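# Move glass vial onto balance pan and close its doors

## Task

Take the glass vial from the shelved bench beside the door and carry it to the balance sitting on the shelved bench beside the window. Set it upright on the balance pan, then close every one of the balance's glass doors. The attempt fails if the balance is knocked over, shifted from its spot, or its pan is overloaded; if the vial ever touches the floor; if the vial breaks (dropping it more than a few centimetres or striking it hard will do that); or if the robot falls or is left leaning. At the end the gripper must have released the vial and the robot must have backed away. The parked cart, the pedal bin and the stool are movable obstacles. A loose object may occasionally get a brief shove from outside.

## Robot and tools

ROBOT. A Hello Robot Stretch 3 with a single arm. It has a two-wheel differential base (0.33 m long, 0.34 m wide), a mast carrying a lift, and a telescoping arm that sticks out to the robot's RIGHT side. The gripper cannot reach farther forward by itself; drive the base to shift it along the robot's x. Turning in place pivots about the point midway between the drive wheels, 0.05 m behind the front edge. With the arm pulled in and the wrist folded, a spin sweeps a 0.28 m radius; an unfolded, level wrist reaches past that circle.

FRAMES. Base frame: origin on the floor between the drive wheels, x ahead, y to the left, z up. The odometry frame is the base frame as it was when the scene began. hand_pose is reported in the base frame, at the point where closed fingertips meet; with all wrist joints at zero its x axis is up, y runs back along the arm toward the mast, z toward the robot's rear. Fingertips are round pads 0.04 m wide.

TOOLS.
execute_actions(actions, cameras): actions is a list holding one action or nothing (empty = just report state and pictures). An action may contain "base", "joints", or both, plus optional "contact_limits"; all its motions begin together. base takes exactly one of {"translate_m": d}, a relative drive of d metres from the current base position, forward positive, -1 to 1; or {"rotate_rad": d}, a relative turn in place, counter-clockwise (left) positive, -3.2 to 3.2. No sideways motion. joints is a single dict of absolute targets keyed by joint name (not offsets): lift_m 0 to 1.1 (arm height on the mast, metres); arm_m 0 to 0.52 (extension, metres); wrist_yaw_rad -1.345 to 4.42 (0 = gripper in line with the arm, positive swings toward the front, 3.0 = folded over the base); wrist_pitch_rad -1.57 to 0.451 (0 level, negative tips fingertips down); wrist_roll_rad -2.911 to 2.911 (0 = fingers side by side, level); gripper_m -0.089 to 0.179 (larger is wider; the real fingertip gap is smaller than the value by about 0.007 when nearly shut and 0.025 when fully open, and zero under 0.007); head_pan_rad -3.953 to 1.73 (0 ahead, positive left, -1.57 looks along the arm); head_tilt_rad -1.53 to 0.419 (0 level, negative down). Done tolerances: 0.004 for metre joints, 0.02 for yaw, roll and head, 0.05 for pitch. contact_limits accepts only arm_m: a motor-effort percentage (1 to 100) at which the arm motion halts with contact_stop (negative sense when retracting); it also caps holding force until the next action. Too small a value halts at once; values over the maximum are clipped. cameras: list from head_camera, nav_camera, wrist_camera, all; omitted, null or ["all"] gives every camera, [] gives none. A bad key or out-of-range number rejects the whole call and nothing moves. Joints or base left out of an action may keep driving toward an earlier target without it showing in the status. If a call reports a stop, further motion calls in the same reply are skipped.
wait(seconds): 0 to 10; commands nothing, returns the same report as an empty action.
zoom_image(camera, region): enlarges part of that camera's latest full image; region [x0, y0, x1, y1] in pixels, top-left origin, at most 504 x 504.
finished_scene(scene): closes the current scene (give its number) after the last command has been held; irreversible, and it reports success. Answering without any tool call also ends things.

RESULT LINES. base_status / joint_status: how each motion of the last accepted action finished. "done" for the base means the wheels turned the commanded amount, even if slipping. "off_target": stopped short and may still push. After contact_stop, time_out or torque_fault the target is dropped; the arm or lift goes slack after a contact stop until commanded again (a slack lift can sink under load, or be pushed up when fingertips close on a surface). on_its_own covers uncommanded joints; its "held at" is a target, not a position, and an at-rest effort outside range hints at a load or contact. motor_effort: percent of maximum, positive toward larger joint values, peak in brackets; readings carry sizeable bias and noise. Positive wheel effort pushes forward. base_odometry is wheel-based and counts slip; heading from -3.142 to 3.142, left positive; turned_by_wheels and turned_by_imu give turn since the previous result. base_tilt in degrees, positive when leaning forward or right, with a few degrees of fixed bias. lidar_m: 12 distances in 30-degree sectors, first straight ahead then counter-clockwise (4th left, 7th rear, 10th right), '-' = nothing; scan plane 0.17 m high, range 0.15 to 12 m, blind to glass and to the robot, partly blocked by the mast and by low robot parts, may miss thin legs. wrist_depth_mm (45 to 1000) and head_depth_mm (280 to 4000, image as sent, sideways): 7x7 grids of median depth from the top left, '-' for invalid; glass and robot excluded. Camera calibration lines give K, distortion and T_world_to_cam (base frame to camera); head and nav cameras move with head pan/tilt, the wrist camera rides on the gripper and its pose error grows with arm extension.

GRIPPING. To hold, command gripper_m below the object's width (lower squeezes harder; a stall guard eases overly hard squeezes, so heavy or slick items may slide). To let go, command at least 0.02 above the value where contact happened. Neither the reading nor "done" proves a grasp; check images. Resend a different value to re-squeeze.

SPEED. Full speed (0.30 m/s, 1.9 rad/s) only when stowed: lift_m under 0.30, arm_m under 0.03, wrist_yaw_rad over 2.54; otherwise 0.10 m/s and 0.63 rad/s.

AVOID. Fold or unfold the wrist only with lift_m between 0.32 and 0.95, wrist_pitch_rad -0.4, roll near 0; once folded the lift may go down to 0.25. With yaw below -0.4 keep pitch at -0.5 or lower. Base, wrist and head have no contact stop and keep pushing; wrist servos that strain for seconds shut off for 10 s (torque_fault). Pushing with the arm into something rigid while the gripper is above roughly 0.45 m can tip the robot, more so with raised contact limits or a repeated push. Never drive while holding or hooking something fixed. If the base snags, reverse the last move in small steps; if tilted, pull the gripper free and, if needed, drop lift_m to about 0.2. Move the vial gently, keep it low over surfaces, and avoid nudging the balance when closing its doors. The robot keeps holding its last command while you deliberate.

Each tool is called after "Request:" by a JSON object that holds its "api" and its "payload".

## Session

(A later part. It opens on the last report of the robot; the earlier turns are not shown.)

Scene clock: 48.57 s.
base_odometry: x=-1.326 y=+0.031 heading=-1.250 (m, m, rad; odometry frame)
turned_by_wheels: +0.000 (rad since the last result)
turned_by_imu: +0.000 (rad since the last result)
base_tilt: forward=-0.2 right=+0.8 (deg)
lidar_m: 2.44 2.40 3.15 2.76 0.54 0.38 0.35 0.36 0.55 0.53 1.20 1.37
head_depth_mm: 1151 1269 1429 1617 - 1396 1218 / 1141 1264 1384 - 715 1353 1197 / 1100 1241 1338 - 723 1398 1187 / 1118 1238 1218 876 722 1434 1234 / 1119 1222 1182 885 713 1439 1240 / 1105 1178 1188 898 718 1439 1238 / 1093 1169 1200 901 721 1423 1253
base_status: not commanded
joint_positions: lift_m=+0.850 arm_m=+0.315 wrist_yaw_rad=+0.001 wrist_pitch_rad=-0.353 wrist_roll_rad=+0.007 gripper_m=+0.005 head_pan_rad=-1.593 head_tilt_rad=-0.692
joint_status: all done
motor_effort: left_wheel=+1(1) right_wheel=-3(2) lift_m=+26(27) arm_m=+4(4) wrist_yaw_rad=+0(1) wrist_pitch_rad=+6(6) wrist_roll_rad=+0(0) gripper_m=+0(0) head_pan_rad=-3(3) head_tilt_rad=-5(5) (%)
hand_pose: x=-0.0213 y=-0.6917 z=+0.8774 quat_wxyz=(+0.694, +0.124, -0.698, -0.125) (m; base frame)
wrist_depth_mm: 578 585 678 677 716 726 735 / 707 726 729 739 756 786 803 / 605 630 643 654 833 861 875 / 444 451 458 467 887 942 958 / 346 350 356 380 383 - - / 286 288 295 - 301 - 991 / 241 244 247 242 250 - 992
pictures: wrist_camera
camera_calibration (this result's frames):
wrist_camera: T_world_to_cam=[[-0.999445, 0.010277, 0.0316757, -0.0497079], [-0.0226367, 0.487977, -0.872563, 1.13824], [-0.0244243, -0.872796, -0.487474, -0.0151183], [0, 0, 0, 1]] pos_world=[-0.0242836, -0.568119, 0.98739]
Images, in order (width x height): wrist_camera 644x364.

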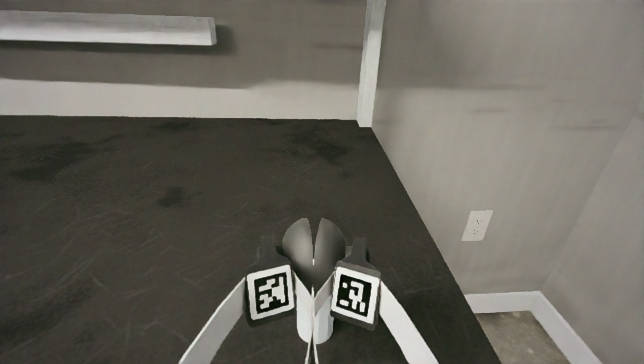

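Missed: too high and slightly far.

Request:
{"api": "execute_actions", "payload": {"actions": [{"joints":{"gripper_m":0.07,"arm_m":0.305}}], "cameras": []}}

Request:
{"api": "execute_actions", "payload": {"actions": [{"joints":{"lift_m":0.785}}], "cameras": ["wrist_camera"]}}

Request:
{"api": "execute_actions", "payload": {"actions": [{"joints":{"gripper_m":0.005}}], "cameras": ["wrist_camera"]}}

Request:
{"api": "execute_actions", "payload": {"actions": [{"joints":{"lift_m":0.85}}], "cameras": ["wrist_camera"]}}

Scene clock: 51.03 s.
base_odometry: x=-1.326 y=+0.031 heading=-1.250 (m, m, rad; odometry frame)
turned_by_wheels: +0.000 (rad since the last result)
turned_by_imu: -0.001 (rad since the last result)
base_tilt: forward=-0.2 right=+0.7 (deg)
lidar_m: 2.44 2.40 3.15 2.77 0.54 0.37 0.35 0.36 0.54 0.53 1.20 1.36
head_depth_mm: 1161 1277 1431 1571 - 1411 1221 / 1138 1265 1389 - 717 1358 1196 / 1101 1234 1323 - 720 1398 1183 / 1120 1238 1216 837 724 1432 1236 / 1109 1227 1180 883 712 1442 1243 / 1097 1182 1182 891 716 1448 1237 / 1093 1166 1197 904 720 1431 1259
base_status: not commanded
joint_positions: lift_m=+0.850 arm_m=+0.305 wrist_yaw_rad=+0.001 wrist_pitch_rad=-0.353 wrist_roll_rad=+0.007 gripper_m=+0.070 head_pan_rad=-1.593 head_tilt_rad=-0.692
joint_status: all done
motor_effort: left_wheel=+1(1) right_wheel=-3(2) lift_m=+26(26) arm_m=-4(6) wrist_yaw_rad=+0(0) wrist_pitch_rad=+6(6) wrist_roll_rad=+0(0) gripper_m=+1(81) head_pan_rad=-3(4) head_tilt_rad=-6(6) (%)
hand_pose: x=-0.0213 y=-0.6824 z=+0.8774 quat_wxyz=(+0.694, +0.124, -0.698, -0.125) (m; base frame)
wrist_depth_mm: 583 591 681 702 711 737 745 / 704 715 737 749 780 793 820 / 615 621 641 659 822 866 895 / 440 454 454 465 901 951 948 / 345 352 370 361 399 - 993 / 285 288 291 282 - - 995 / 243 244 247 249 245 - 960
pictures: none
No camera images: the call's "cameras" was empty. Leave "cameras" out to get every camera's image.

Scene clock: 52.47 s.
base_odometry: x=-1.326 y=+0.031 heading=-1.250 (m, m, rad; odometry frame)
turned_by_wheels: +0.000 (rad since the last result)
turned_by_imu: +0.000 (rad since the last result)
base_tilt: forward=-0.2 right=+0.8 (deg)
lidar_m: 2.44 2.40 3.15 2.78 0.54 0.37 0.35 0.36 0.54 0.53 1.20 1.37
head_depth_mm: 1158 1283 1435 1631 1753 - 1192 / 1144 1274 1419 1528 693 1327 1198 / 1097 1229 1206 - 683 1383 1179 / 1113 1235 1162 926 707 1430 1228 / 1103 1227 1175 887 713 1444 1238 / 1095 1180 1189 893 716 1432 1244 / 1092 1170 1204 904 722 1427 1256
base_status: not commanded
joint_positions: lift_m=+0.785 arm_m=+0.305 wrist_yaw_rad=+0.001 wrist_pitch_rad=-0.353 wrist_roll_rad=+0.007 gripper_m=+0.070 head_pan_rad=-1.593 head_tilt_rad=-0.692
joint_status: all done
motor_effort: left_wheel=+1(1) right_wheel=-3(3) lift_m=+20(23) arm_m=-4(4) wrist_yaw_rad=-1(1) wrist_pitch_rad=+6(6) wrist_roll_rad=+0(0) gripper_m=+0(0) head_pan_rad=-4(3) head_tilt_rad=-5(6) (%)
hand_pose: x=-0.0213 y=-0.6824 z=+0.8127 quat_wxyz=(+0.694, +0.124, -0.698, -0.125) (m; base frame)
wrist_depth_mm: 655 668 690 704 711 738 756 / 686 704 719 739 777 803 824 / 437 447 454 470 824 881 868 / 315 319 328 332 337 946 925 / 245 250 264 237 273 - 992 / 202 205 210 210 - 223 975 / 172 174 175 176 174 183 935
pictures: wrist_camera
camera_calibration (this result's frames):
wrist_camera: T_world_to_cam=[[-0.999445, 0.0102771, 0.0316756, -0.0477549], [-0.0226366, 0.487977, -0.872563, 1.07726], [-0.0244244, -0.872796, -0.487474, -0.0385194], [0, 0, 0, 1]] pos_world=[-0.0242836, -0.558808, 0.922715]
Images, in order (width x height): wrist_camera 644x364.

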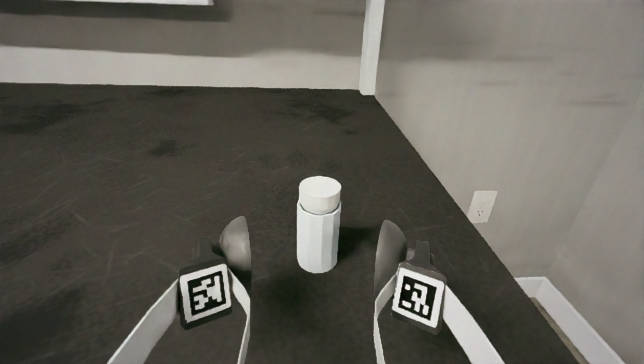

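Scene clock: 53.60 s.
base_odometry: x=-1.326 y=+0.031 heading=-1.250 (m, m, rad; odometry frame)
turned_by_wheels: +0.000 (rad since the last result)
turned_by_imu: +0.000 (rad since the last result)
base_tilt: forward=-0.2 right=+0.9 (deg)
lidar_m: 2.44 2.39 3.13 2.77 0.54 0.37 0.35 0.36 0.55 0.53 1.20 1.37
head_depth_mm: 1159 1273 1437 1629 1758 - 1200 / 1145 1268 1421 1528 690 1326 1194 / 1093 1236 1215 - 682 1392 1176 / 1122 1241 1161 909 715 1433 1235 / 1105 1224 1177 885 713 1440 1232 / 1095 1188 1185 896 716 1446 1245 / 1084 1173 1201 903 720 1419 1252
base_status: not commanded
joint_positions: lift_m=+0.785 arm_m=+0.305 wrist_yaw_rad=+0.001 wrist_pitch_rad=-0.353 wrist_roll_rad=+0.007 gripper_m=+0.005 head_pan_rad=-1.593 head_tilt_rad=-0.692
joint_status: all done
motor_effort: left_wheel=+1(1) right_wheel=-3(2) lift_m=+20(20) arm_m=-4(4) wrist_yaw_rad=+0(0) wrist_pitch_rad=+6(6) wrist_roll_rad=+0(0) gripper_m=+0(80) head_pan_rad=-3(3) head_tilt_rad=-5(6) (%)
hand_pose: x=-0.0213 y=-0.6824 z=+0.8127 quat_wxyz=(+0.694, +0.124, -0.698, -0.125) (m; base frame)
wrist_depth_mm: 657 668 692 701 717 740 739 / 675 697 709 726 764 798 825 / 433 444 459 469 833 873 878 / 315 320 326 332 342 974 957 / 246 251 254 259 261 - 964 / 202 204 211 - 213 223 970 / 173 174 176 177 178 182 940
pictures: wrist_camera
camera_calibration (this result's frames):
wrist_camera: T_world_to_cam=[[-0.999445, 0.010277, 0.0316756, -0.0477548], [-0.0226365, 0.487977, -0.872563, 1.07726], [-0.0244243, -0.872796, -0.487474, -0.0385194], [0, 0, 0, 1]] pos_world=[-0.0242836, -0.558808, 0.922715]
Images, in order (width x height): wrist_camera 644x364.

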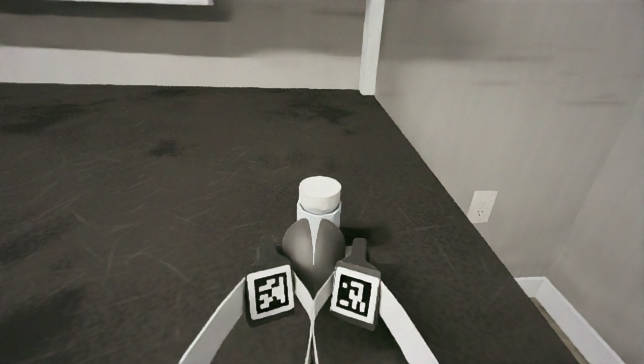

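Scene clock: 55.03 s.
base_odometry: x=-1.326 y=+0.031 heading=-1.250 (m, m, rad; odometry frame)
turned_by_wheels: +0.000 (rad since the last result)
turned_by_imu: +0.000 (rad since the last result)
base_tilt: forward=-0.1 right=+0.7 (deg)
lidar_m: 2.44 2.40 3.16 2.77 0.54 0.37 0.35 0.36 0.55 0.53 1.20 1.36
head_depth_mm: 1154 1275 1436 1562 - 1409 1214 / 1138 1261 1385 - 717 1352 1198 / 1091 1235 1327 - 719 1391 1178 / 1117 1232 1217 850 727 1433 1229 / 1114 1219 1180 884 711 1435 1233 / 1096 1180 1188 892 717 1450 1240 / 1089 1165 1199 901 720 1432 1258
base_status: not commanded
joint_positions: lift_m=+0.850 arm_m=+0.305 wrist_yaw_rad=+0.001 wrist_pitch_rad=-0.353 wrist_roll_rad=+0.007 gripper_m=+0.005 head_pan_rad=-1.593 head_tilt_rad=-0.692
joint_status: all done
motor_effort: left_wheel=+1(1) right_wheel=-3(3) lift_m=+26(25) arm_m=-4(4) wrist_yaw_rad=-1(1) wrist_pitch_rad=+6(6) wrist_roll_rad=+0(0) gripper_m=+0(1) head_pan_rad=-3(3) head_tilt_rad=-5(6) (%)
hand_pose: x=-0.0213 y=-0.6824 z=+0.8774 quat_wxyz=(+0.694, +0.124, -0.698, -0.125) (m; base frame)
wrist_depth_mm: 581 598 691 702 729 722 744 / 709 714 734 754 780 793 798 / 606 628 654 660 855 868 885 / 442 453 457 472 914 954 947 / 344 350 355 381 385 - 964 / 285 289 295 - 301 - 956 / 241 242 246 248 250 - 952
pictures: wrist_camera
camera_calibration (this result's frames):
wrist_camera: T_world_to_cam=[[-0.999445, 0.010277, 0.0316757, -0.0498036], [-0.0226366, 0.487978, -0.872562, 1.1337], [-0.0244243, -0.872795, -0.487475, -0.00698912], [0, 0, 0, 1]] pos_world=[-0.0242836, -0.558807, 0.987391]
Images, in order (width x height): wrist_camera 644x364.

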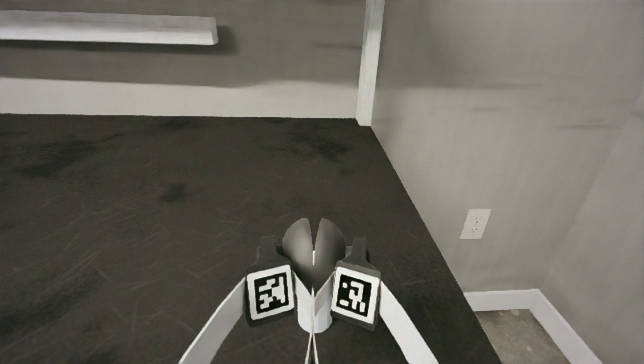

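Request:
{"api": "execute_actions", "payload": {"actions": [{"joints":{"gripper_m":0.07,"lift_m":0.77}}], "cameras": []}}

Request:
{"api": "execute_actions", "payload": {"actions": [{"joints":{"arm_m":0.355}}], "cameras": ["wrist_camera"]}}

Request:
{"api": "execute_actions", "payload": {"actions": [{"joints":{"gripper_m":0.01}}], "cameras": ["wrist_camera"]}}

Request:
{"api": "execute_actions", "payload": {"actions": [{"joints":{"lift_m":0.85}}], "cameras": ["wrist_camera"]}}

Scene clock: 58.23 s.
base_odometry: x=-1.326 y=+0.031 heading=-1.250 (m, m, rad; odometry frame)
turned_by_wheels: +0.000 (rad since the last result)
turned_by_imu: -0.001 (rad since the last result)
base_tilt: forward=-0.2 right=+0.8 (deg)
lidar_m: 2.44 2.40 3.15 2.77 0.54 0.38 0.35 0.36 0.55 0.53 1.21 1.36
head_depth_mm: 1156 1282 1438 1636 1713 - 1173 / 1153 1264 1417 1564 684 1325 1195 / 1092 1230 1207 949 682 1397 1183 / 1119 1239 1163 942 707 1431 1233 / 1111 1231 1174 889 711 1444 1242 / 1095 1184 1188 894 716 1446 1242 / 1090 1165 1199 898 723 1431 1257
base_status: not commanded
joint_positions: lift_m=+0.770 arm_m=+0.305 wrist_yaw_rad=+0.001 wrist_pitch_rad=-0.353 wrist_roll_rad=+0.007 gripper_m=+0.070 head_pan_rad=-1.593 head_tilt_rad=-0.692
joint_status: all done
motor_effort: left_wheel=+1(1) right_wheel=-2(3) lift_m=+20(21) arm_m=-4(4) wrist_yaw_rad=-1(0) wrist_pitch_rad=+6(6) wrist_roll_rad=+0(0) gripper_m=+1(81) head_pan_rad=-4(3) head_tilt_rad=-5(5) (%)
hand_pose: x=-0.0213 y=-0.6824 z=+0.7977 quat_wxyz=(+0.694, +0.124, -0.698, -0.125) (m; base frame)
wrist_depth_mm: 662 673 683 695 711 735 760 / 626 670 722 729 773 799 808 / 392 402 415 427 814 870 885 / 285 290 295 272 309 953 946 / 223 226 240 214 248 - 985 / 184 186 190 191 - 194 951 / 156 158 158 161 158 165 854
pictures: none
No camera images: the call's "cameras" was empty. Leave "cameras" out to get every camera's image.

Scene clock: 59.70 s.
base_odometry: x=-1.326 y=+0.031 heading=-1.250 (m, m, rad; odometry frame)
turned_by_wheels: +0.000 (rad since the last result)
turned_by_imu: +0.000 (rad since the last result)
base_tilt: forward=-0.1 right=+0.8 (deg)
lidar_m: 2.44 2.40 3.12 2.77 0.54 0.37 0.35 0.36 0.54 0.53 1.20 1.37
head_depth_mm: 1149 1274 1428 1625 1729 - - / 1141 1261 1417 1562 697 1322 1201 / 1091 1237 1203 - 700 1392 1181 / 1120 1238 1157 927 709 1430 1231 / 1105 1227 1168 887 711 1435 1235 / 1104 1179 1191 893 718 1452 1251 / 1090 1166 1199 898 719 1422 1251
base_status: not commanded
joint_positions: lift_m=+0.770 arm_m=+0.355 wrist_yaw_rad=+0.001 wrist_pitch_rad=-0.353 wrist_roll_rad=+0.007 gripper_m=+0.070 head_pan_rad=-1.593 head_tilt_rad=-0.692
joint_status: all done
motor_effort: left_wheel=+1(1) right_wheel=-2(2) lift_m=+20(20) arm_m=+4(0) wrist_yaw_rad=-1(0) wrist_pitch_rad=+6(6) wrist_roll_rad=+0(0) gripper_m=+1(1) head_pan_rad=-4(4) head_tilt_rad=-5(6) (%)
hand_pose: x=-0.0213 y=-0.7317 z=+0.7977 quat_wxyz=(+0.694, +0.124, -0.698, -0.125) (m; base frame)
wrist_depth_mm: 622 622 648 652 664 683 701 / 631 648 668 677 719 746 765 / 392 400 414 427 763 826 833 / 286 291 293 302 305 886 905 / 224 228 238 150 246 978 969 / 184 186 189 167 - 195 952 / 156 157 158 161 157 165 906
pictures: wrist_camera
camera_calibration (this result's frames):
wrist_camera: T_world_to_cam=[[-0.999445, 0.0102783, 0.0316756, -0.0467723], [-0.0226359, 0.487979, -0.872562, 1.08824], [-0.0244255, -0.872795, -0.487475, -0.088868], [0, 0, 0, 1]] pos_world=[-0.0242838, -0.608118, 0.907714]
Images, in order (width x height): wrist_camera 644x364.

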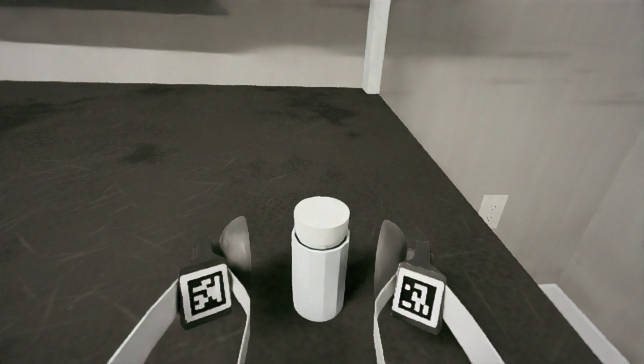

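Scene clock: 60.80 s.
base_odometry: x=-1.326 y=+0.031 heading=-1.250 (m, m, rad; odometry frame)
turned_by_wheels: +0.000 (rad since the last result)
turned_by_imu: +0.000 (rad since the last result)
base_tilt: forward=-0.3 right=+0.7 (deg)
lidar_m: 2.44 2.40 3.14 2.77 0.54 0.37 0.35 0.36 0.54 0.53 1.20 1.37
head_depth_mm: 1151 1276 1438 1632 1719 - - / 1141 1256 1421 1562 694 1338 1198 / 1101 1229 1206 - 701 1393 1183 / 1117 1235 1159 931 709 1426 1233 / 1106 1223 1174 886 713 1440 1244 / 1102 1183 1183 894 716 1436 1245 / 1087 1166 1195 902 721 1421 1254
base_status: not commanded
joint_positions: lift_m=+0.770 arm_m=+0.355 wrist_yaw_rad=+0.001 wrist_pitch_rad=-0.353 wrist_roll_rad=+0.007 gripper_m=+0.010 head_pan_rad=-1.593 head_tilt_rad=-0.692
joint_status: all done
motor_effort: left_wheel=+1(1) right_wheel=-2(2) lift_m=+20(21) arm_m=+4(4) wrist_yaw_rad=+0(0) wrist_pitch_rad=+6(6) wrist_roll_rad=+0(0) gripper_m=-8(84) head_pan_rad=-3(3) head_tilt_rad=-5(5) (%)
hand_pose: x=-0.0213 y=-0.7317 z=+0.7977 quat_wxyz=(+0.694, +0.124, -0.698, -0.125) (m; base frame)
wrist_depth_mm: 608 619 648 650 665 692 699 / 649 650 669 678 719 744 743 / 394 404 414 424 759 809 829 / 287 291 298 300 310 908 911 / 223 227 231 147 238 964 969 / 184 185 194 159 194 196 972 / 156 158 157 160 162 164 891
pictures: wrist_camera
camera_calibration (this result's frames):
wrist_camera: T_world_to_cam=[[-0.999445, 0.0102773, 0.0316756, -0.0467728], [-0.0226364, 0.487979, -0.872562, 1.08824], [-0.0244246, -0.872795, -0.487475, -0.0888679], [0, 0, 0, 1]] pos_world=[-0.0242837, -0.608118, 0.907714]
Images, in order (width x height): wrist_camera 644x364.

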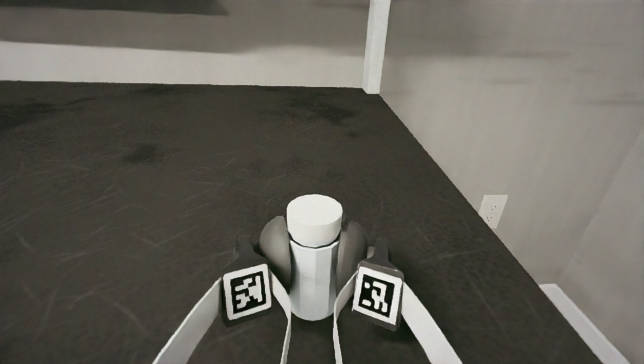

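Scene clock: 62.37 s.
base_odometry: x=-1.326 y=+0.031 heading=-1.250 (m, m, rad; odometry frame)
turned_by_wheels: +0.000 (rad since the last result)
turned_by_imu: +0.000 (rad since the last result)
base_tilt: forward=-0.2 right=+0.7 (deg)
lidar_m: 2.44 2.40 3.14 2.78 0.54 0.38 0.35 0.36 0.55 0.53 1.20 1.36
head_depth_mm: 1155 1273 1433 1569 - 1391 1217 / 1147 1271 1375 825 716 1345 1204 / 1097 1237 1339 813 724 1388 1179 / 1122 1235 1268 838 724 1437 1235 / 1110 1222 1175 885 711 1432 1237 / 1101 1176 1186 887 716 1434 1241 / 1089 1171 1198 900 720 1432 1249
base_status: not commanded
joint_positions: lift_m=+0.850 arm_m=+0.355 wrist_yaw_rad=+0.001 wrist_pitch_rad=-0.353 wrist_roll_rad=+0.007 gripper_m=+0.010 head_pan_rad=-1.593 head_tilt_rad=-0.692
joint_status: all done
motor_effort: left_wheel=+1(1) right_wheel=-2(2) lift_m=+26(27) arm_m=+4(4) wrist_yaw_rad=+0(0) wrist_pitch_rad=+6(6) wrist_roll_rad=+0(0) gripper_m=-8(8) head_pan_rad=-4(4) head_tilt_rad=-5(5) (%)
hand_pose: x=-0.0213 y=-0.7317 z=+0.8773 quat_wxyz=(+0.694, +0.124, -0.698, -0.125) (m; base frame)
wrist_depth_mm: 543 553 626 656 667 689 703 / 662 678 684 707 723 746 751 / 615 623 630 678 764 809 833 / 446 448 456 465 837 909 919 / 347 350 356 147 392 - 974 / 284 287 299 159 301 - 972 / 241 244 241 247 250 - 978
pictures: wrist_camera
camera_calibration (this result's frames):
wrist_camera: T_world_to_cam=[[-0.999445, 0.0102618, 0.031681, -0.0493095], [-0.0226364, 0.488415, -0.872318, 1.15773], [-0.024425, -0.872551, -0.487912, -0.0494769], [0, 0, 0, 1]] pos_world=[-0.0242837, -0.608119, 0.987332]
Images, in order (width x height): wrist_camera 644x364.

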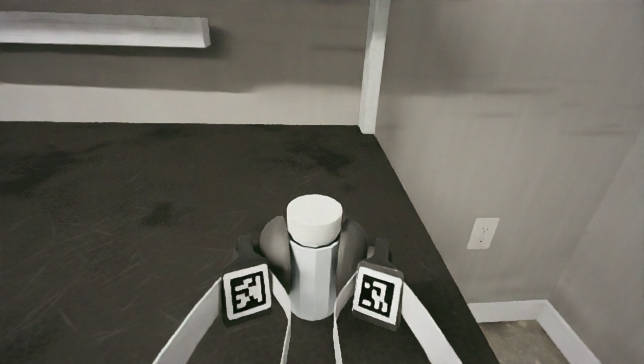

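Request:
{"api": "execute_actions", "payload": {"actions": [{"joints":{"arm_m":0,"wrist_yaw_rad":1.57,"gripper_m":0.0,"head_pan_rad":0,"head_tilt_rad":-0.4,"lift_m":0.95},"base":{"translate_m":0.1}}], "cameras": []}}

Request:
{"api": "execute_actions", "payload": {"actions": [{"base":{"rotate_rad":1.23}}], "cameras": []}}

Request:
{"api": "execute_actions", "payload": {"actions": [{"base":{"translate_m":1}}], "cameras": []}}

Request:
{"api": "execute_actions", "payload": {"actions": [{"base":{"translate_m":1}}], "cameras": []}}

Request:
{"api": "execute_actions", "payload": {"actions": [{"base":{"translate_m":0.3},"joints":{"head_pan_rad":0.5}}]}}

Scene clock: 68.67 s.
base_odometry: x=-1.295 y=-0.064 heading=-1.250 (m, m, rad; odometry frame)
turned_by_wheels: +0.000 (rad since the last result)
turned_by_imu: -0.001 (rad since the last result)
base_tilt: forward=-0.2 right=+0.7 (deg)
lidar_m: 2.47 2.30 3.13 2.76 0.70 0.48 0.45 0.46 0.56 1.17 1.20 1.27
head_depth_mm: 2395 2505 2664 2837 2400 1768 1459 / 2317 2473 2628 2817 2416 1818 1493 / 2316 2411 2597 2781 2470 1840 1492 / 2294 2431 2600 2755 2456 1876 1496 / 2286 2443 2541 2761 2453 1883 1514 / 2306 2440 2606 2694 2418 1890 1517 / 2245 2104 2167 2277 2376 1896 1520
base_status: done
joint_positions: lift_m=+0.950 arm_m=+0.001 wrist_yaw_rad=+1.570 wrist_pitch_rad=-0.354 wrist_roll_rad=+0.007 gripper_m=+0.001 head_pan_rad=-0.007 head_tilt_rad=-0.409
joint_status: all done
motor_effort: left_wheel=+1(3) right_wheel=-3(3) lift_m=+25(27) arm_m=-4(4) wrist_yaw_rad=+0(1) wrist_pitch_rad=+6(6) wrist_roll_rad=+0(0) gripper_m=-12(56) head_pan_rad=+3(38) head_tilt_rad=+4(31) (%)
hand_pose: x=+0.2107 y=-0.1460 z=+0.9772 quat_wxyz=(+0.579, +0.581, -0.406, +0.402) (m; base frame)
wrist_depth_mm: - - - - - - - / - - - - - - - / - - - - - - - / - - - - - 710 733 / - - - 147 - 580 546 / - - - 159 - - 447 / - - - - - - 385
pictures: none
No camera images: the call's "cameras" was empty. Leave "cameras" out to get every camera's image.

Scene clock: 71.60 s.
base_odometry: x=-1.295 y=-0.064 heading=-0.020 (m, m, rad; odometry frame)
turned_by_wheels: +1.230 (rad since the last result)
turned_by_imu: +1.231 (rad since the last result)
base_tilt: forward=-0.2 right=+0.7 (deg)
lidar_m: 2.75 1.23 0.58 0.46 0.46 0.49 0.56 1.17 1.28 1.27 2.30 2.43
head_depth_mm: 3471 3704 3714 3318 2390 1822 1476 / 3502 3691 - 3306 2413 1836 1471 / 3386 3617 3809 3600 2429 1835 1496 / 3190 3373 3213 3337 2471 1847 1492 / 3101 3201 3418 3550 2463 1850 1509 / 2992 3086 2759 3341 2535 1898 1509 / 2890 3006 3190 3321 2523 1903 1519
base_status: done
joint_positions: lift_m=+0.950 arm_m=+0.001 wrist_yaw_rad=+1.570 wrist_pitch_rad=-0.354 wrist_roll_rad=+0.007 gripper_m=+0.001 head_pan_rad=-0.007 head_tilt_rad=-0.409
joint_status: not commanded
motor_effort: left_wheel=-1(5) right_wheel=+1(5) lift_m=+26(25) arm_m=-4(4) wrist_yaw_rad=+0(0) wrist_pitch_rad=+6(6) wrist_roll_rad=+0(0) gripper_m=-12(12) head_pan_rad=+3(3) head_tilt_rad=+5(4) (%)
hand_pose: x=+0.2107 y=-0.1460 z=+0.9772 quat_wxyz=(+0.579, +0.581, -0.406, +0.402) (m; base frame)
wrist_depth_mm: - - - - - - - / - - - - - - - / - - - - - - - / - - - - - - - / - - - 147 - - - / - - - 160 - - - / - - - - - - -
pictures: none
No camera images: the call's "cameras" was empty. Leave "cameras" out to get every camera's image.

Scene clock: 82.70 s.
base_odometry: x=-0.295 y=-0.084 heading=-0.020 (m, m, rad; odometry frame)
turned_by_wheels: +0.000 (rad since the last result)
turned_by_imu: +0.000 (rad since the last result)
base_tilt: forward=-0.1 right=+0.8 (deg)
lidar_m: 2.11 1.79 1.86 0.86 0.85 0.92 1.38 2.10 1.66 1.87 1.85 2.03
head_depth_mm: 2699 2872 3036 3044 2370 1809 1471 / 2578 2716 2768 3056 2422 1848 1482 / 2470 2618 2443 2917 2430 1838 1477 / 2361 2524 2512 2738 2361 1860 1497 / 2265 2380 2230 2665 2483 1886 1518 / 2211 2303 2286 2572 2492 1885 1524 / 2129 2204 1789 2473 2395 1897 1536
base_status: done
joint_positions: lift_m=+0.950 arm_m=+0.001 wrist_yaw_rad=+1.570 wrist_pitch_rad=-0.354 wrist_roll_rad=+0.007 gripper_m=+0.001 head_pan_rad=-0.007 head_tilt_rad=-0.408
joint_status: not commanded
motor_effort: left_wheel=-2(3) right_wheel=+1(4) lift_m=+25(26) arm_m=-4(4) wrist_yaw_rad=+0(1) wrist_pitch_rad=+6(6) wrist_roll_rad=+0(0) gripper_m=-12(12) head_pan_rad=+3(3) head_tilt_rad=+5(5) (%)
hand_pose: x=+0.2107 y=-0.1460 z=+0.9772 quat_wxyz=(+0.579, +0.581, -0.406, +0.402) (m; base frame)
wrist_depth_mm: - - - - - - - / - - - - - - - / - - - - - - - / - - - - - - - / - - - 147 - - - / - - - 159 - - - / - - - - - - -
pictures: none
No camera images: the call's "cameras" was empty. Leave "cameras" out to get every camera's image.

Scene clock: 93.80 s.
base_odometry: x=+0.705 y=-0.104 heading=-0.020 (m, m, rad; odometry frame)
turned_by_wheels: +0.000 (rad since the last result)
turned_by_imu: +0.000 (rad since the last result)
base_tilt: forward=-0.2 right=+0.7 (deg)
lidar_m: 1.10 0.90 1.74 1.88 1.28 1.34 2.04 2.43 1.86 1.51 1.45 1.41
head_depth_mm: 1702 1781 1898 1150 2183 1843 1468 / 1629 1722 1791 1089 2039 1837 1442 / 1563 1658 1735 1101 1351 1718 1484 / 1504 1585 1658 1106 1296 1732 1456 / 1450 1526 1581 1122 1395 1790 1477 / 1379 1465 1538 1140 928 1765 1515 / 1339 1409 1475 1155 894 1713 1521
base_status: done
joint_positions: lift_m=+0.950 arm_m=+0.001 wrist_yaw_rad=+1.570 wrist_pitch_rad=-0.354 wrist_roll_rad=+0.007 gripper_m=+0.001 head_pan_rad=-0.007 head_tilt_rad=-0.408
joint_status: not commanded
motor_effort: left_wheel=-1(3) right_wheel=+0(5) lift_m=+26(25) arm_m=-4(4) wrist_yaw_rad=+0(0) wrist_pitch_rad=+6(6) wrist_roll_rad=+0(0) gripper_m=-12(12) head_pan_rad=+3(3) head_tilt_rad=+5(5) (%)
hand_pose: x=+0.2107 y=-0.1460 z=+0.9772 quat_wxyz=(+0.579, +0.581, -0.406, +0.402) (m; base frame)
wrist_depth_mm: 865 - - - - - - / 671 804 856 967 - - - / - - - - - - - / - - - - - - - / - - - 147 - - - / - - - 159 - - - / - - - - - - -
pictures: none
No camera images: the call's "cameras" was empty. Leave "cameras" out to get every camera's image.

Scene clock: 97.90 s.
base_odometry: x=+1.005 y=-0.110 heading=-0.020 (m, m, rad; odometry frame)
turned_by_wheels: +0.000 (rad since the last result)
turned_by_imu: +0.000 (rad since the last result)
base_tilt: forward=-0.1 right=+0.7 (deg)
lidar_m: 0.80 1.23 0.70 1.99 1.47 1.47 2.23 3.31 1.71 1.42 1.29 1.15
head_depth_mm: 1099 1170 1218 1066 725 648 1469 / 1100 1175 1225 1076 732 656 1476 / 1122 1190 1246 1093 740 665 1488 / 1003 1198 1267 1106 745 674 1496 / 1142 1208 1270 916 719 683 1503 / 1144 1220 891 852 676 691 1519 / 1141 1180 1207 861 681 1630 1532
base_status: done
joint_positions: lift_m=+0.950 arm_m=+0.001 wrist_yaw_rad=+1.570 wrist_pitch_rad=-0.354 wrist_roll_rad=+0.007 gripper_m=+0.001 head_pan_rad=+0.493 head_tilt_rad=-0.408
joint_status: all done
motor_effort: left_wheel=-1(3) right_wheel=+1(4) lift_m=+25(26) arm_m=-4(4) wrist_yaw_rad=+0(0) wrist_pitch_rad=+6(6) wrist_roll_rad=+0(0) gripper_m=-12(12) head_pan_rad=+3(30) head_tilt_rad=+5(5) (%)
hand_pose: x=+0.2107 y=-0.1460 z=+0.9772 quat_wxyz=(+0.579, +0.581, -0.406, +0.402) (m; base frame)
wrist_depth_mm: 991 - - - - - - / 766 796 835 882 928 - - / 472 525 581 661 825 - - / - - - - - - - / - - - 147 - - - / - - - 159 - - - / - - - - - - -
pictures: head_camera (sideways: a quarter turn clockwise sets it upright), nav_camera (sideways: a quarter turn counterclockwise sets it upright), wrist_camera
camera_calibration (this result's frames):
head_camera: T_world_to_cam=[[-0.35242, -0.141684, -0.925054, 1.22203], [-0.486793, 0.871974, 0.0519007, -0.0618014], [0.79927, 0.468601, -0.376272, 0.4453], [0, 0, 0, 1]] pos_world=[0.0446703, 0.018364, 1.30121]
nav_camera: T_world_to_cam=[[0.368352, 0.168406, 0.914306, -1.1491], [0.487621, -0.872322, -0.0357779, 0.0883673], [0.791544, 0.459014, -0.40344, 0.471691], [0, 0, 0, 1]] pos_world=[0.00681753, 0.0540866, 1.24409]
wrist_camera: T_world_to_cam=[[-0.0120363, -0.999425, 0.0316863, -0.182067], [-0.488611, -0.0217692, -0.87223, 0.987722], [0.872419, -0.0259807, -0.488068, 0.450815], [0, 0, 0, 1]] pos_world=[0.0871207, -0.148748, 1.08732]
Images, in order (width x height): head_camera 896x504, nav_camera 672x504, wrist_camera 644x364.

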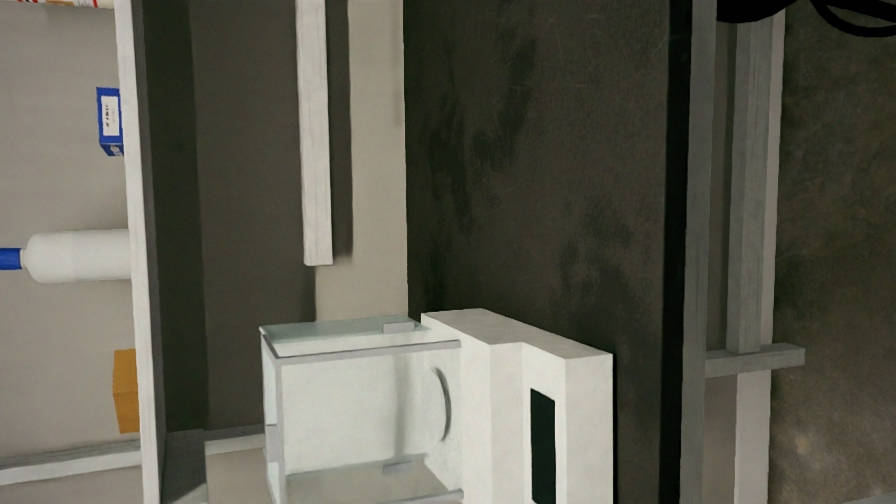

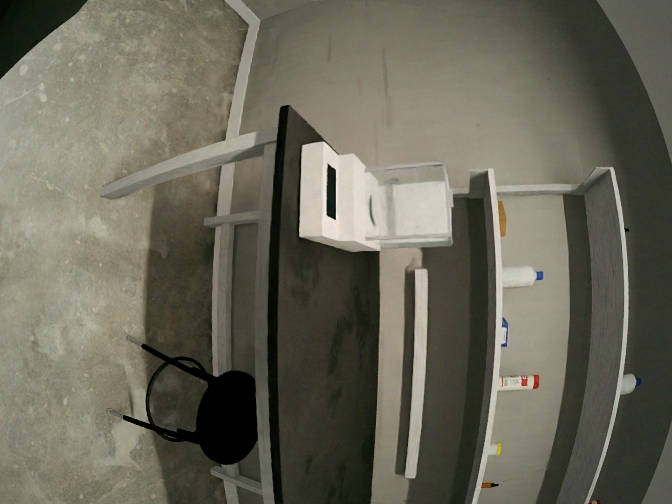

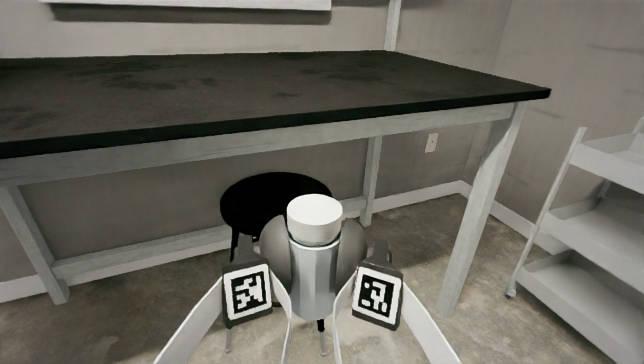

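Request:
{"api": "execute_actions", "payload": {"actions": [{"base":{"rotate_rad":0.45}}], "cameras": []}}

Request:
{"api": "execute_actions", "payload": {"actions": [{"base":{"translate_m":0.25}}], "cameras": []}}

Request:
{"api": "execute_actions", "payload": {"actions": [{"base":{"rotate_rad":1.46},"joints":{"head_pan_rad":-1.05,"head_tilt_rad":-0.55}}]}}

Scene clock: 101.27 s.
base_odometry: x=+1.005 y=-0.110 heading=+0.430 (m, m, rad; odometry frame)
turned_by_wheels: +0.450 (rad since the last result)
turned_by_imu: +0.450 (rad since the last result)
base_tilt: forward=-0.2 right=+0.7 (deg)
lidar_m: 1.24 0.71 2.01 1.78 1.48 2.05 3.31 1.82 1.43 1.29 1.15 0.80
head_depth_mm: 1117 1198 865 796 679 654 1471 / 1183 1201 913 805 674 1514 1485 / 1247 1331 1402 819 705 1712 1491 / 1319 1401 1492 1591 748 831 907 / 1400 1489 1588 1715 1858 1876 1506 / 1476 1571 1718 1847 2031 1869 1507 / 1579 1688 1840 1996 2187 1901 1531
base_status: done
joint_positions: lift_m=+0.950 arm_m=+0.001 wrist_yaw_rad=+1.570 wrist_pitch_rad=-0.354 wrist_roll_rad=+0.007 gripper_m=+0.001 head_pan_rad=+0.493 head_tilt_rad=-0.408
joint_status: not commanded
motor_effort: left_wheel=-2(4) right_wheel=+1(5) lift_m=+25(25) arm_m=-4(4) wrist_yaw_rad=+0(1) wrist_pitch_rad=+6(6) wrist_roll_rad=+0(0) gripper_m=-12(12) head_pan_rad=+3(3) head_tilt_rad=+4(5) (%)
hand_pose: x=+0.2107 y=-0.1460 z=+0.9772 quat_wxyz=(+0.579, +0.581, -0.406, +0.402) (m; base frame)
wrist_depth_mm: - 754 - - - - - / 556 579 811 864 904 949 - / 557 559 542 551 525 547 561 / 650 - - - - - 562 / - - - 147 881 - - / - - - 159 - - - / - - - - - - -
pictures: none
No camera images: the call's "cameras" was empty. Leave "cameras" out to get every camera's image.

Scene clock: 104.93 s.
base_odometry: x=+1.232 y=-0.006 heading=+0.430 (m, m, rad; odometry frame)
turned_by_wheels: +0.000 (rad since the last result)
turned_by_imu: +0.000 (rad since the last result)
base_tilt: forward=-0.1 right=+0.7 (deg)
lidar_m: 0.98 0.51 0.51 1.95 1.75 2.02 2.94 1.83 1.49 1.07 0.63 0.57
head_depth_mm: 888 963 651 687 641 551 445 / 921 989 657 681 550 505 446 / 997 895 696 722 554 472 449 / 1061 1126 1191 1256 575 489 452 / 1127 1197 1294 1403 594 515 482 / 1186 1282 1374 1494 1621 537 582 / 1266 1369 1488 1619 1780 575 1480
base_status: done
joint_positions: lift_m=+0.950 arm_m=+0.001 wrist_yaw_rad=+1.570 wrist_pitch_rad=-0.354 wrist_roll_rad=+0.007 gripper_m=+0.001 head_pan_rad=+0.493 head_tilt_rad=-0.408
joint_status: not commanded
motor_effort: left_wheel=-1(1) right_wheel=+0(5) lift_m=+25(26) arm_m=-4(4) wrist_yaw_rad=+0(0) wrist_pitch_rad=+6(6) wrist_roll_rad=+0(0) gripper_m=-12(12) head_pan_rad=+3(3) head_tilt_rad=+5(5) (%)
hand_pose: x=+0.2107 y=-0.1460 z=+0.9772 quat_wxyz=(+0.579, +0.581, -0.406, +0.402) (m; base frame)
wrist_depth_mm: 536 553 928 929 930 909 903 / 377 503 847 881 929 930 946 / 352 452 499 507 533 545 558 / 326 349 353 360 366 378 388 / 285 283 285 147 287 288 293 / - - - 159 345 341 335 / - - - - 638 628 -
pictures: none
No camera images: the call's "cameras" was empty. Leave "cameras" out to get every camera's image.

Scene clock: 108.23 s.
base_odometry: x=+1.232 y=-0.006 heading=+1.890 (m, m, rad; odometry frame)
turned_by_wheels: +1.460 (rad since the last result)
turned_by_imu: +1.462 (rad since the last result)
base_tilt: forward=-0.2 right=+0.7 (deg)
lidar_m: 1.96 1.58 1.82 2.94 2.03 1.49 1.30 0.63 0.57 0.98 1.01 0.51
head_depth_mm: 896 959 1023 783 589 472 406 / 936 625 661 626 574 475 416 / 934 656 698 597 519 477 - / 811 695 751 601 507 480 1380 / 1067 1142 1262 610 528 497 1382 / 1120 1230 1349 1495 551 535 697 / 1180 1297 1445 1631 619 616 312
base_status: done
joint_positions: lift_m=+0.950 arm_m=+0.001 wrist_yaw_rad=+1.570 wrist_pitch_rad=-0.354 wrist_roll_rad=+0.007 gripper_m=+0.001 head_pan_rad=-1.043 head_tilt_rad=-0.543
joint_status: all done
motor_effort: left_wheel=-1(5) right_wheel=+0(4) lift_m=+26(26) arm_m=-4(4) wrist_yaw_rad=+0(1) wrist_pitch_rad=+6(6) wrist_roll_rad=+0(0) gripper_m=-12(12) head_pan_rad=-3(38) head_tilt_rad=-5(21) (%)
hand_pose: x=+0.2107 y=-0.1460 z=+0.9772 quat_wxyz=(+0.579, +0.581, -0.406, +0.402) (m; base frame)
wrist_depth_mm: - - - - - - - / - - - - - - - / - - - - - - 312 / - - - - - 330 253 / - - - 147 - 290 231 / - - - 159 465 253 222 / - - - - - - 198
pictures: head_camera (sideways: a quarter turn clockwise sets it upright), nav_camera (sideways: a quarter turn counterclockwise sets it upright), wrist_camera
camera_calibration (this result's frames):
head_camera: T_world_to_cam=[[-0.214813, 0.451658, -0.865945, 1.14408], [0.857981, 0.510875, 0.053624, -0.0722389], [0.46661, -0.731445, -0.497257, 0.604761], [0, 0, 0, 1]] pos_world=[0.0255565, -0.0374803, 1.29531]
nav_camera: T_world_to_cam=[[0.241228, -0.465188, 0.85171, -1.06667], [-0.857211, -0.513582, -0.0377233, 0.0990971], [0.454971, -0.720995, -0.522654, 0.628867], [0, 0, 0, 1]] pos_world=[0.0561413, 0.00810159, 1.24091]
wrist_camera: T_world_to_cam=[[-0.0120358, -0.999425, 0.0316883, -0.182069], [-0.488611, -0.0217712, -0.87223, 0.987722], [0.872419, -0.0259812, -0.488068, 0.450815], [0, 0, 0, 1]] pos_world=[0.0871207, -0.148748, 1.08732]
Images, in order (width x height): head_camera 896x504, nav_camera 672x504, wrist_camera 644x364.

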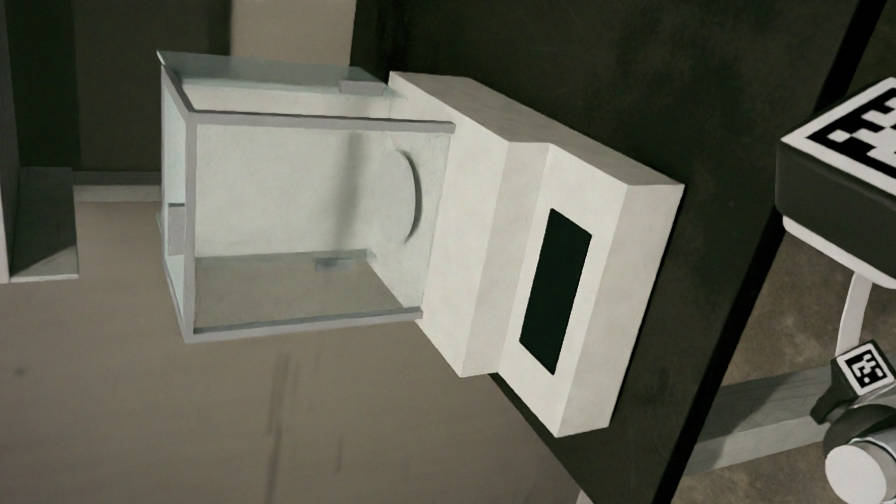

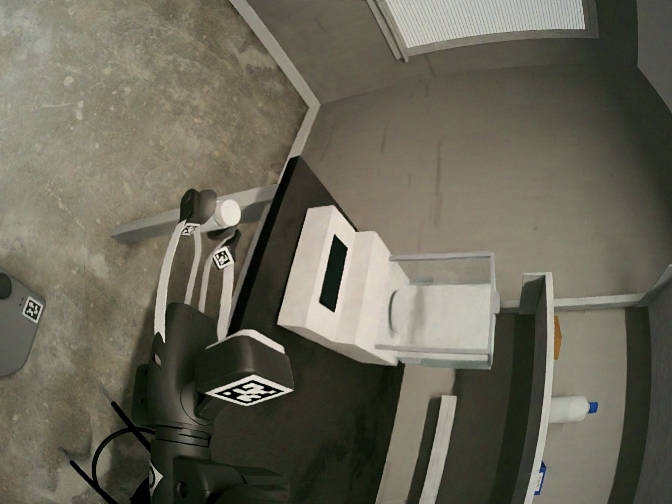

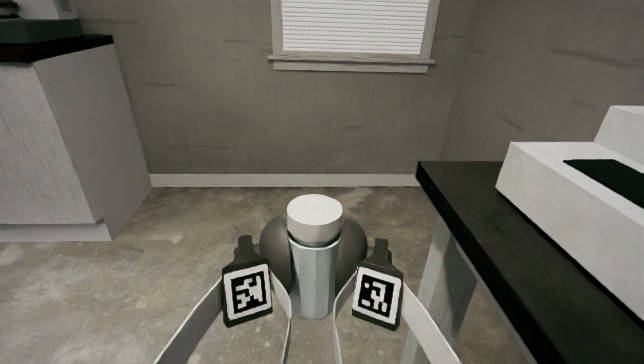

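Request:
{"api": "execute_actions", "payload": {"actions": [{"base":{"translate_m":-0.12},"joints":{"lift_m":1.02}}], "cameras": []}}

Request:
{"api": "execute_actions", "payload": {"actions": [{"joints":{"arm_m":0.36}}], "cameras": ["head_camera","wrist_camera"]}}

Scene clock: 112.20 s.
base_odometry: x=+1.270 y=-0.120 heading=+1.889 (m, m, rad; odometry frame)
turned_by_wheels: +0.000 (rad since the last result)
turned_by_imu: -0.001 (rad since the last result)
base_tilt: forward=-0.2 right=+0.8 (deg)
lidar_m: 2.08 1.67 1.98 3.57 1.85 1.37 1.18 0.95 0.55 0.54 1.02 0.60
head_depth_mm: 902 949 1023 779 589 474 424 / 936 1007 1068 792 613 - - / 979 1050 1103 741 632 - - / 997 690 727 635 602 - - / 860 731 773 608 549 512 1381 / 1122 1235 1343 635 553 518 1359 / 1181 1300 1446 662 579 699 832
base_status: done
joint_positions: lift_m=+1.020 arm_m=+0.001 wrist_yaw_rad=+1.570 wrist_pitch_rad=-0.354 wrist_roll_rad=+0.007 gripper_m=+0.001 head_pan_rad=-1.043 head_tilt_rad=-0.543
joint_status: all done
motor_effort: left_wheel=-1(4) right_wheel=+1(2) lift_m=+26(26) arm_m=-4(4) wrist_yaw_rad=+0(0) wrist_pitch_rad=+6(6) wrist_roll_rad=+0(0) gripper_m=-12(12) head_pan_rad=-4(4) head_tilt_rad=-5(5) (%)
hand_pose: x=+0.2106 y=-0.1460 z=+1.0471 quat_wxyz=(+0.579, +0.581, -0.406, +0.402) (m; base frame)
wrist_depth_mm: - - - - - - - / - - - - - - - / - - - - - - 926 / - - - - 555 406 354 / - - - 147 451 345 308 / - - - 160 599 316 307 / - - - - - 283 278
pictures: none
No camera images: the call's "cameras" was empty. Leave "cameras" out to get every camera's image.

Scene clock: 116.07 s.
base_odometry: x=+1.270 y=-0.120 heading=+1.889 (m, m, rad; odometry frame)
turned_by_wheels: +0.000 (rad since the last result)
turned_by_imu: -0.001 (rad since the last result)
base_tilt: forward=-0.1 right=+0.8 (deg)
lidar_m: 2.07 1.67 1.99 3.57 1.84 1.36 1.18 0.95 0.55 0.54 1.01 0.60
head_depth_mm: 905 950 1029 730 589 472 414 / 938 1010 1072 721 592 475 1245 / 977 1049 1097 710 597 478 1281 / 994 690 729 637 594 482 1347 / 865 730 771 609 550 511 1355 / 1130 1237 1336 633 554 537 1360 / 1184 1294 1439 662 576 727 807
base_status: not commanded
joint_positions: lift_m=+1.020 arm_m=+0.360 wrist_yaw_rad=+1.570 wrist_pitch_rad=-0.354 wrist_roll_rad=+0.007 gripper_m=+0.001 head_pan_rad=-1.043 head_tilt_rad=-0.543
joint_status: all done
motor_effort: left_wheel=-1(1) right_wheel=+1(1) lift_m=+26(25) arm_m=+4(3) wrist_yaw_rad=+0(1) wrist_pitch_rad=+6(6) wrist_roll_rad=+0(0) gripper_m=-12(12) head_pan_rad=-3(4) head_tilt_rad=-5(5) (%)
hand_pose: x=+0.2106 y=-0.5050 z=+1.0471 quat_wxyz=(+0.579, +0.581, -0.406, +0.402) (m; base frame)
wrist_depth_mm: - - - - - 270 603 / - - - - - 288 643 / - - - 397 391 309 568 / - - 346 299 306 310 532 / - 380 289 147 286 370 412 / - 300 291 159 313 326 332 / - 264 260 269 270 275 278
pictures: head_camera (sideways: a quarter turn clockwise sets it upright), wrist_camera
camera_calibration (this result's frames):
head_camera: T_world_to_cam=[[-0.214806, 0.451858, -0.865842, 1.14395], [0.858095, 0.510683, 0.0536259, -0.072242], [0.466402, -0.731456, -0.497435, 0.604994], [0, 0, 0, 1]] pos_world=[0.0255478, -0.0374833, 1.2953]
wrist_camera: T_world_to_cam=[[-0.0120425, -0.999425, 0.0316926, -0.543031], [-0.488952, -0.0217615, -0.872039, 1.04074], [0.872228, -0.0259977, -0.488409, 0.476035], [0, 0, 0, 1]] pos_world=[0.0871202, -0.507695, 1.15727]
Images, in order (width x height): head_camera 896x504, wrist_camera 644x364.

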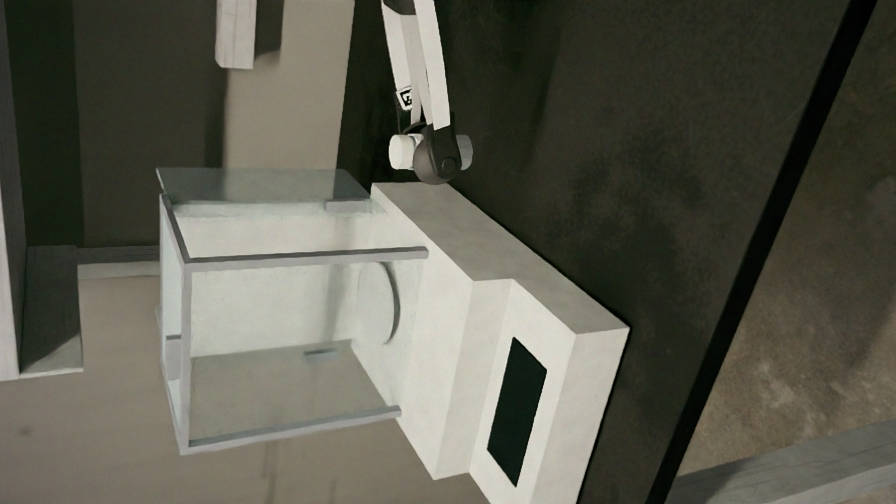

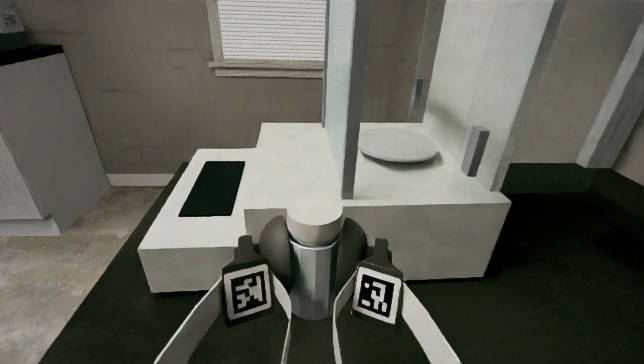

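Request:
{"api": "execute_actions", "payload": {"actions": [{"joints":{"arm_m":0.452},"base":{"translate_m":0.08}}], "cameras": ["wrist_camera"]}}

Request:
{"api": "execute_actions", "payload": {"actions": [{"base":{"translate_m":0.09}}], "cameras": ["head_camera","wrist_camera"]}}

Scene clock: 120.23 s.
base_odometry: x=+1.245 y=-0.044 heading=+1.889 (m, m, rad; odometry frame)
turned_by_wheels: +0.000 (rad since the last result)
turned_by_imu: -0.001 (rad since the last result)
base_tilt: forward=-0.2 right=+0.9 (deg)
lidar_m: 1.99 1.60 1.87 2.93 1.97 1.45 1.26 0.60 0.55 0.55 1.01 0.54
head_depth_mm: 895 961 1028 784 589 472 405 / 936 989 1050 722 594 475 428 / 964 655 695 599 557 478 1283 / 877 690 728 601 510 481 1341 / 1063 1158 1250 609 527 499 1344 / 1114 1221 1354 1404 553 534 787 / 1182 1295 1440 1635 575 630 1278
base_status: done
joint_positions: lift_m=+1.020 arm_m=+0.452 wrist_yaw_rad=+1.570 wrist_pitch_rad=-0.354 wrist_roll_rad=+0.007 gripper_m=+0.001 head_pan_rad=-1.043 head_tilt_rad=-0.543
joint_status: all done
motor_effort: left_wheel=-1(2) right_wheel=+0(6) lift_m=+25(26) arm_m=+4(2) wrist_yaw_rad=+0(0) wrist_pitch_rad=+6(6) wrist_roll_rad=+0(0) gripper_m=-12(12) head_pan_rad=-4(3) head_tilt_rad=-4(4) (%)
hand_pose: x=+0.2106 y=-0.5970 z=+1.0471 quat_wxyz=(+0.579, +0.581, -0.406, +0.402) (m; base frame)
wrist_depth_mm: - - - - 214 674 527 / - - - - 217 728 523 / - - - - 219 769 472 / - 330 278 272 218 691 492 / 293 225 229 147 224 403 407 / 216 195 200 160 299 327 330 / 209 212 226 231 252 275 275
pictures: wrist_camera
camera_calibration (this result's frames):
wrist_camera: T_world_to_cam=[[-0.012043, -0.999425, 0.0316927, -0.634981], [-0.488952, -0.0217613, -0.872039, 1.03873], [0.872228, -0.0259981, -0.488409, 0.473642], [0, 0, 0, 1]] pos_world=[0.0871202, -0.599698, 1.15727]
Images, in order (width x height): wrist_camera 644x364.

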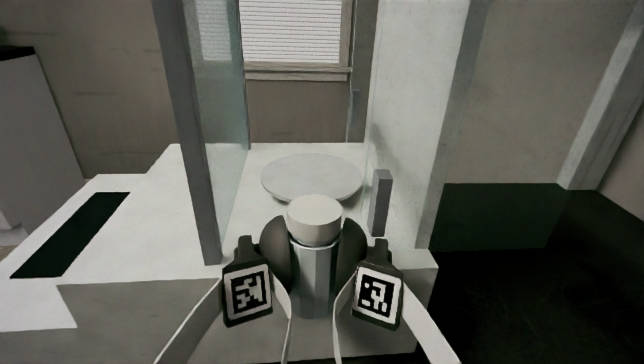

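Scene clock: 122.20 s.
base_odometry: x=+1.217 y=+0.041 heading=+1.888 (m, m, rad; odometry frame)
turned_by_wheels: -0.001 (rad since the last result)
turned_by_imu: -0.083 (rad since the last result)
base_tilt: forward=-0.3 right=+0.7 (deg)
lidar_m: 1.92 1.54 1.65 3.11 2.30 1.56 1.34 0.66 0.58 0.98 0.99 0.47
head_depth_mm: 883 941 1010 777 589 472 404 / 906 946 664 640 577 476 416 / 941 631 671 594 508 464 1248 / 893 655 698 601 505 468 1289 / 1011 1083 1178 609 509 484 1328 / 1052 1138 1259 1361 519 500 689 / 1095 1196 1321 1479 617 524 1278
base_status: done
joint_positions: lift_m=+1.020 arm_m=+0.452 wrist_yaw_rad=+1.554 wrist_pitch_rad=-0.358 wrist_roll_rad=+0.007 gripper_m=+0.001 head_pan_rad=-1.043 head_tilt_rad=-0.544
joint_status: not commanded
on_its_own: right_wheel is at rest, and its effort (+28) is outside its rest range (-18 to +18)
motor_effort: left_wheel=-13(14) right_wheel=+28(33) lift_m=+23(25) arm_m=+3(4) wrist_yaw_rad=+10(11) wrist_pitch_rad=+8(8) wrist_roll_rad=+0(0) gripper_m=-13(13) head_pan_rad=-3(4) head_tilt_rad=-4(4) (%)
hand_pose: x=+0.2101 y=-0.6007 z=+1.0462 quat_wxyz=(+0.583, +0.579, -0.410, +0.396) (m; base frame)
wrist_depth_mm: - - - - 157 643 415 / - - - - 175 646 430 / - - - 362 185 661 465 / - 261 277 271 212 512 471 / 233 213 227 147 371 404 409 / 184 178 193 160 330 326 328 / 160 167 182 195 253 274 276
pictures: head_camera (sideways: a quarter turn clockwise sets it upright), wrist_camera
camera_calibration (this result's frames):
head_camera: T_world_to_cam=[[-0.215024, 0.452232, -0.865593, 1.14363], [0.858109, 0.510659, 0.0536305, -0.0722481], [0.466276, -0.731241, -0.497869, 0.605559], [0, 0, 0, 1]] pos_world=[0.0255462, -0.0374805, 1.29528]
wrist_camera: T_world_to_cam=[[-0.0276738, -0.999113, 0.0317454, -0.635244], [-0.493125, -0.0139794, -0.869846, 1.04087], [0.869518, -0.0397263, -0.492301, 0.469969], [0, 0, 0, 1]] pos_world=[0.0870509, -0.601459, 1.15693]
Images, in order (width x height): head_camera 896x504, wrist_camera 644x364.

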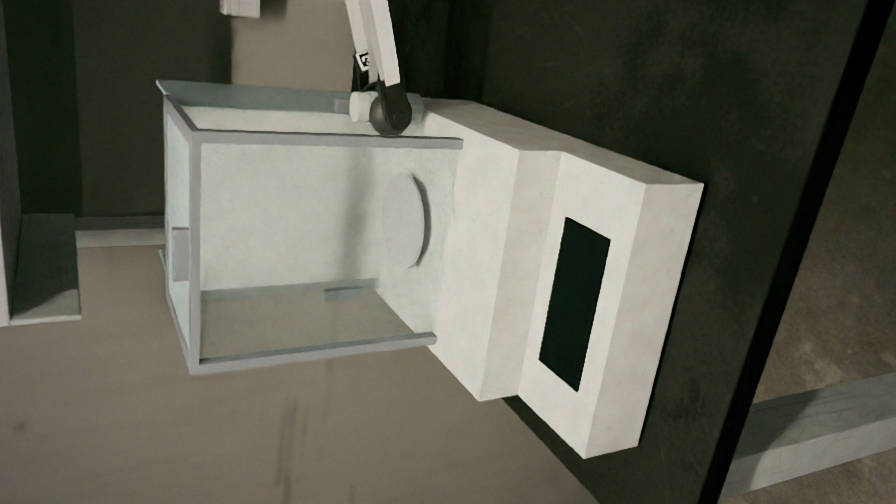

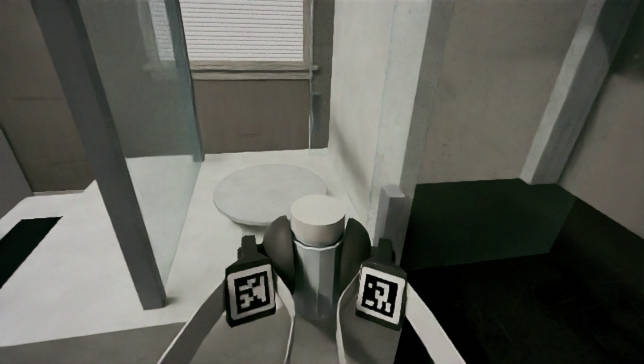

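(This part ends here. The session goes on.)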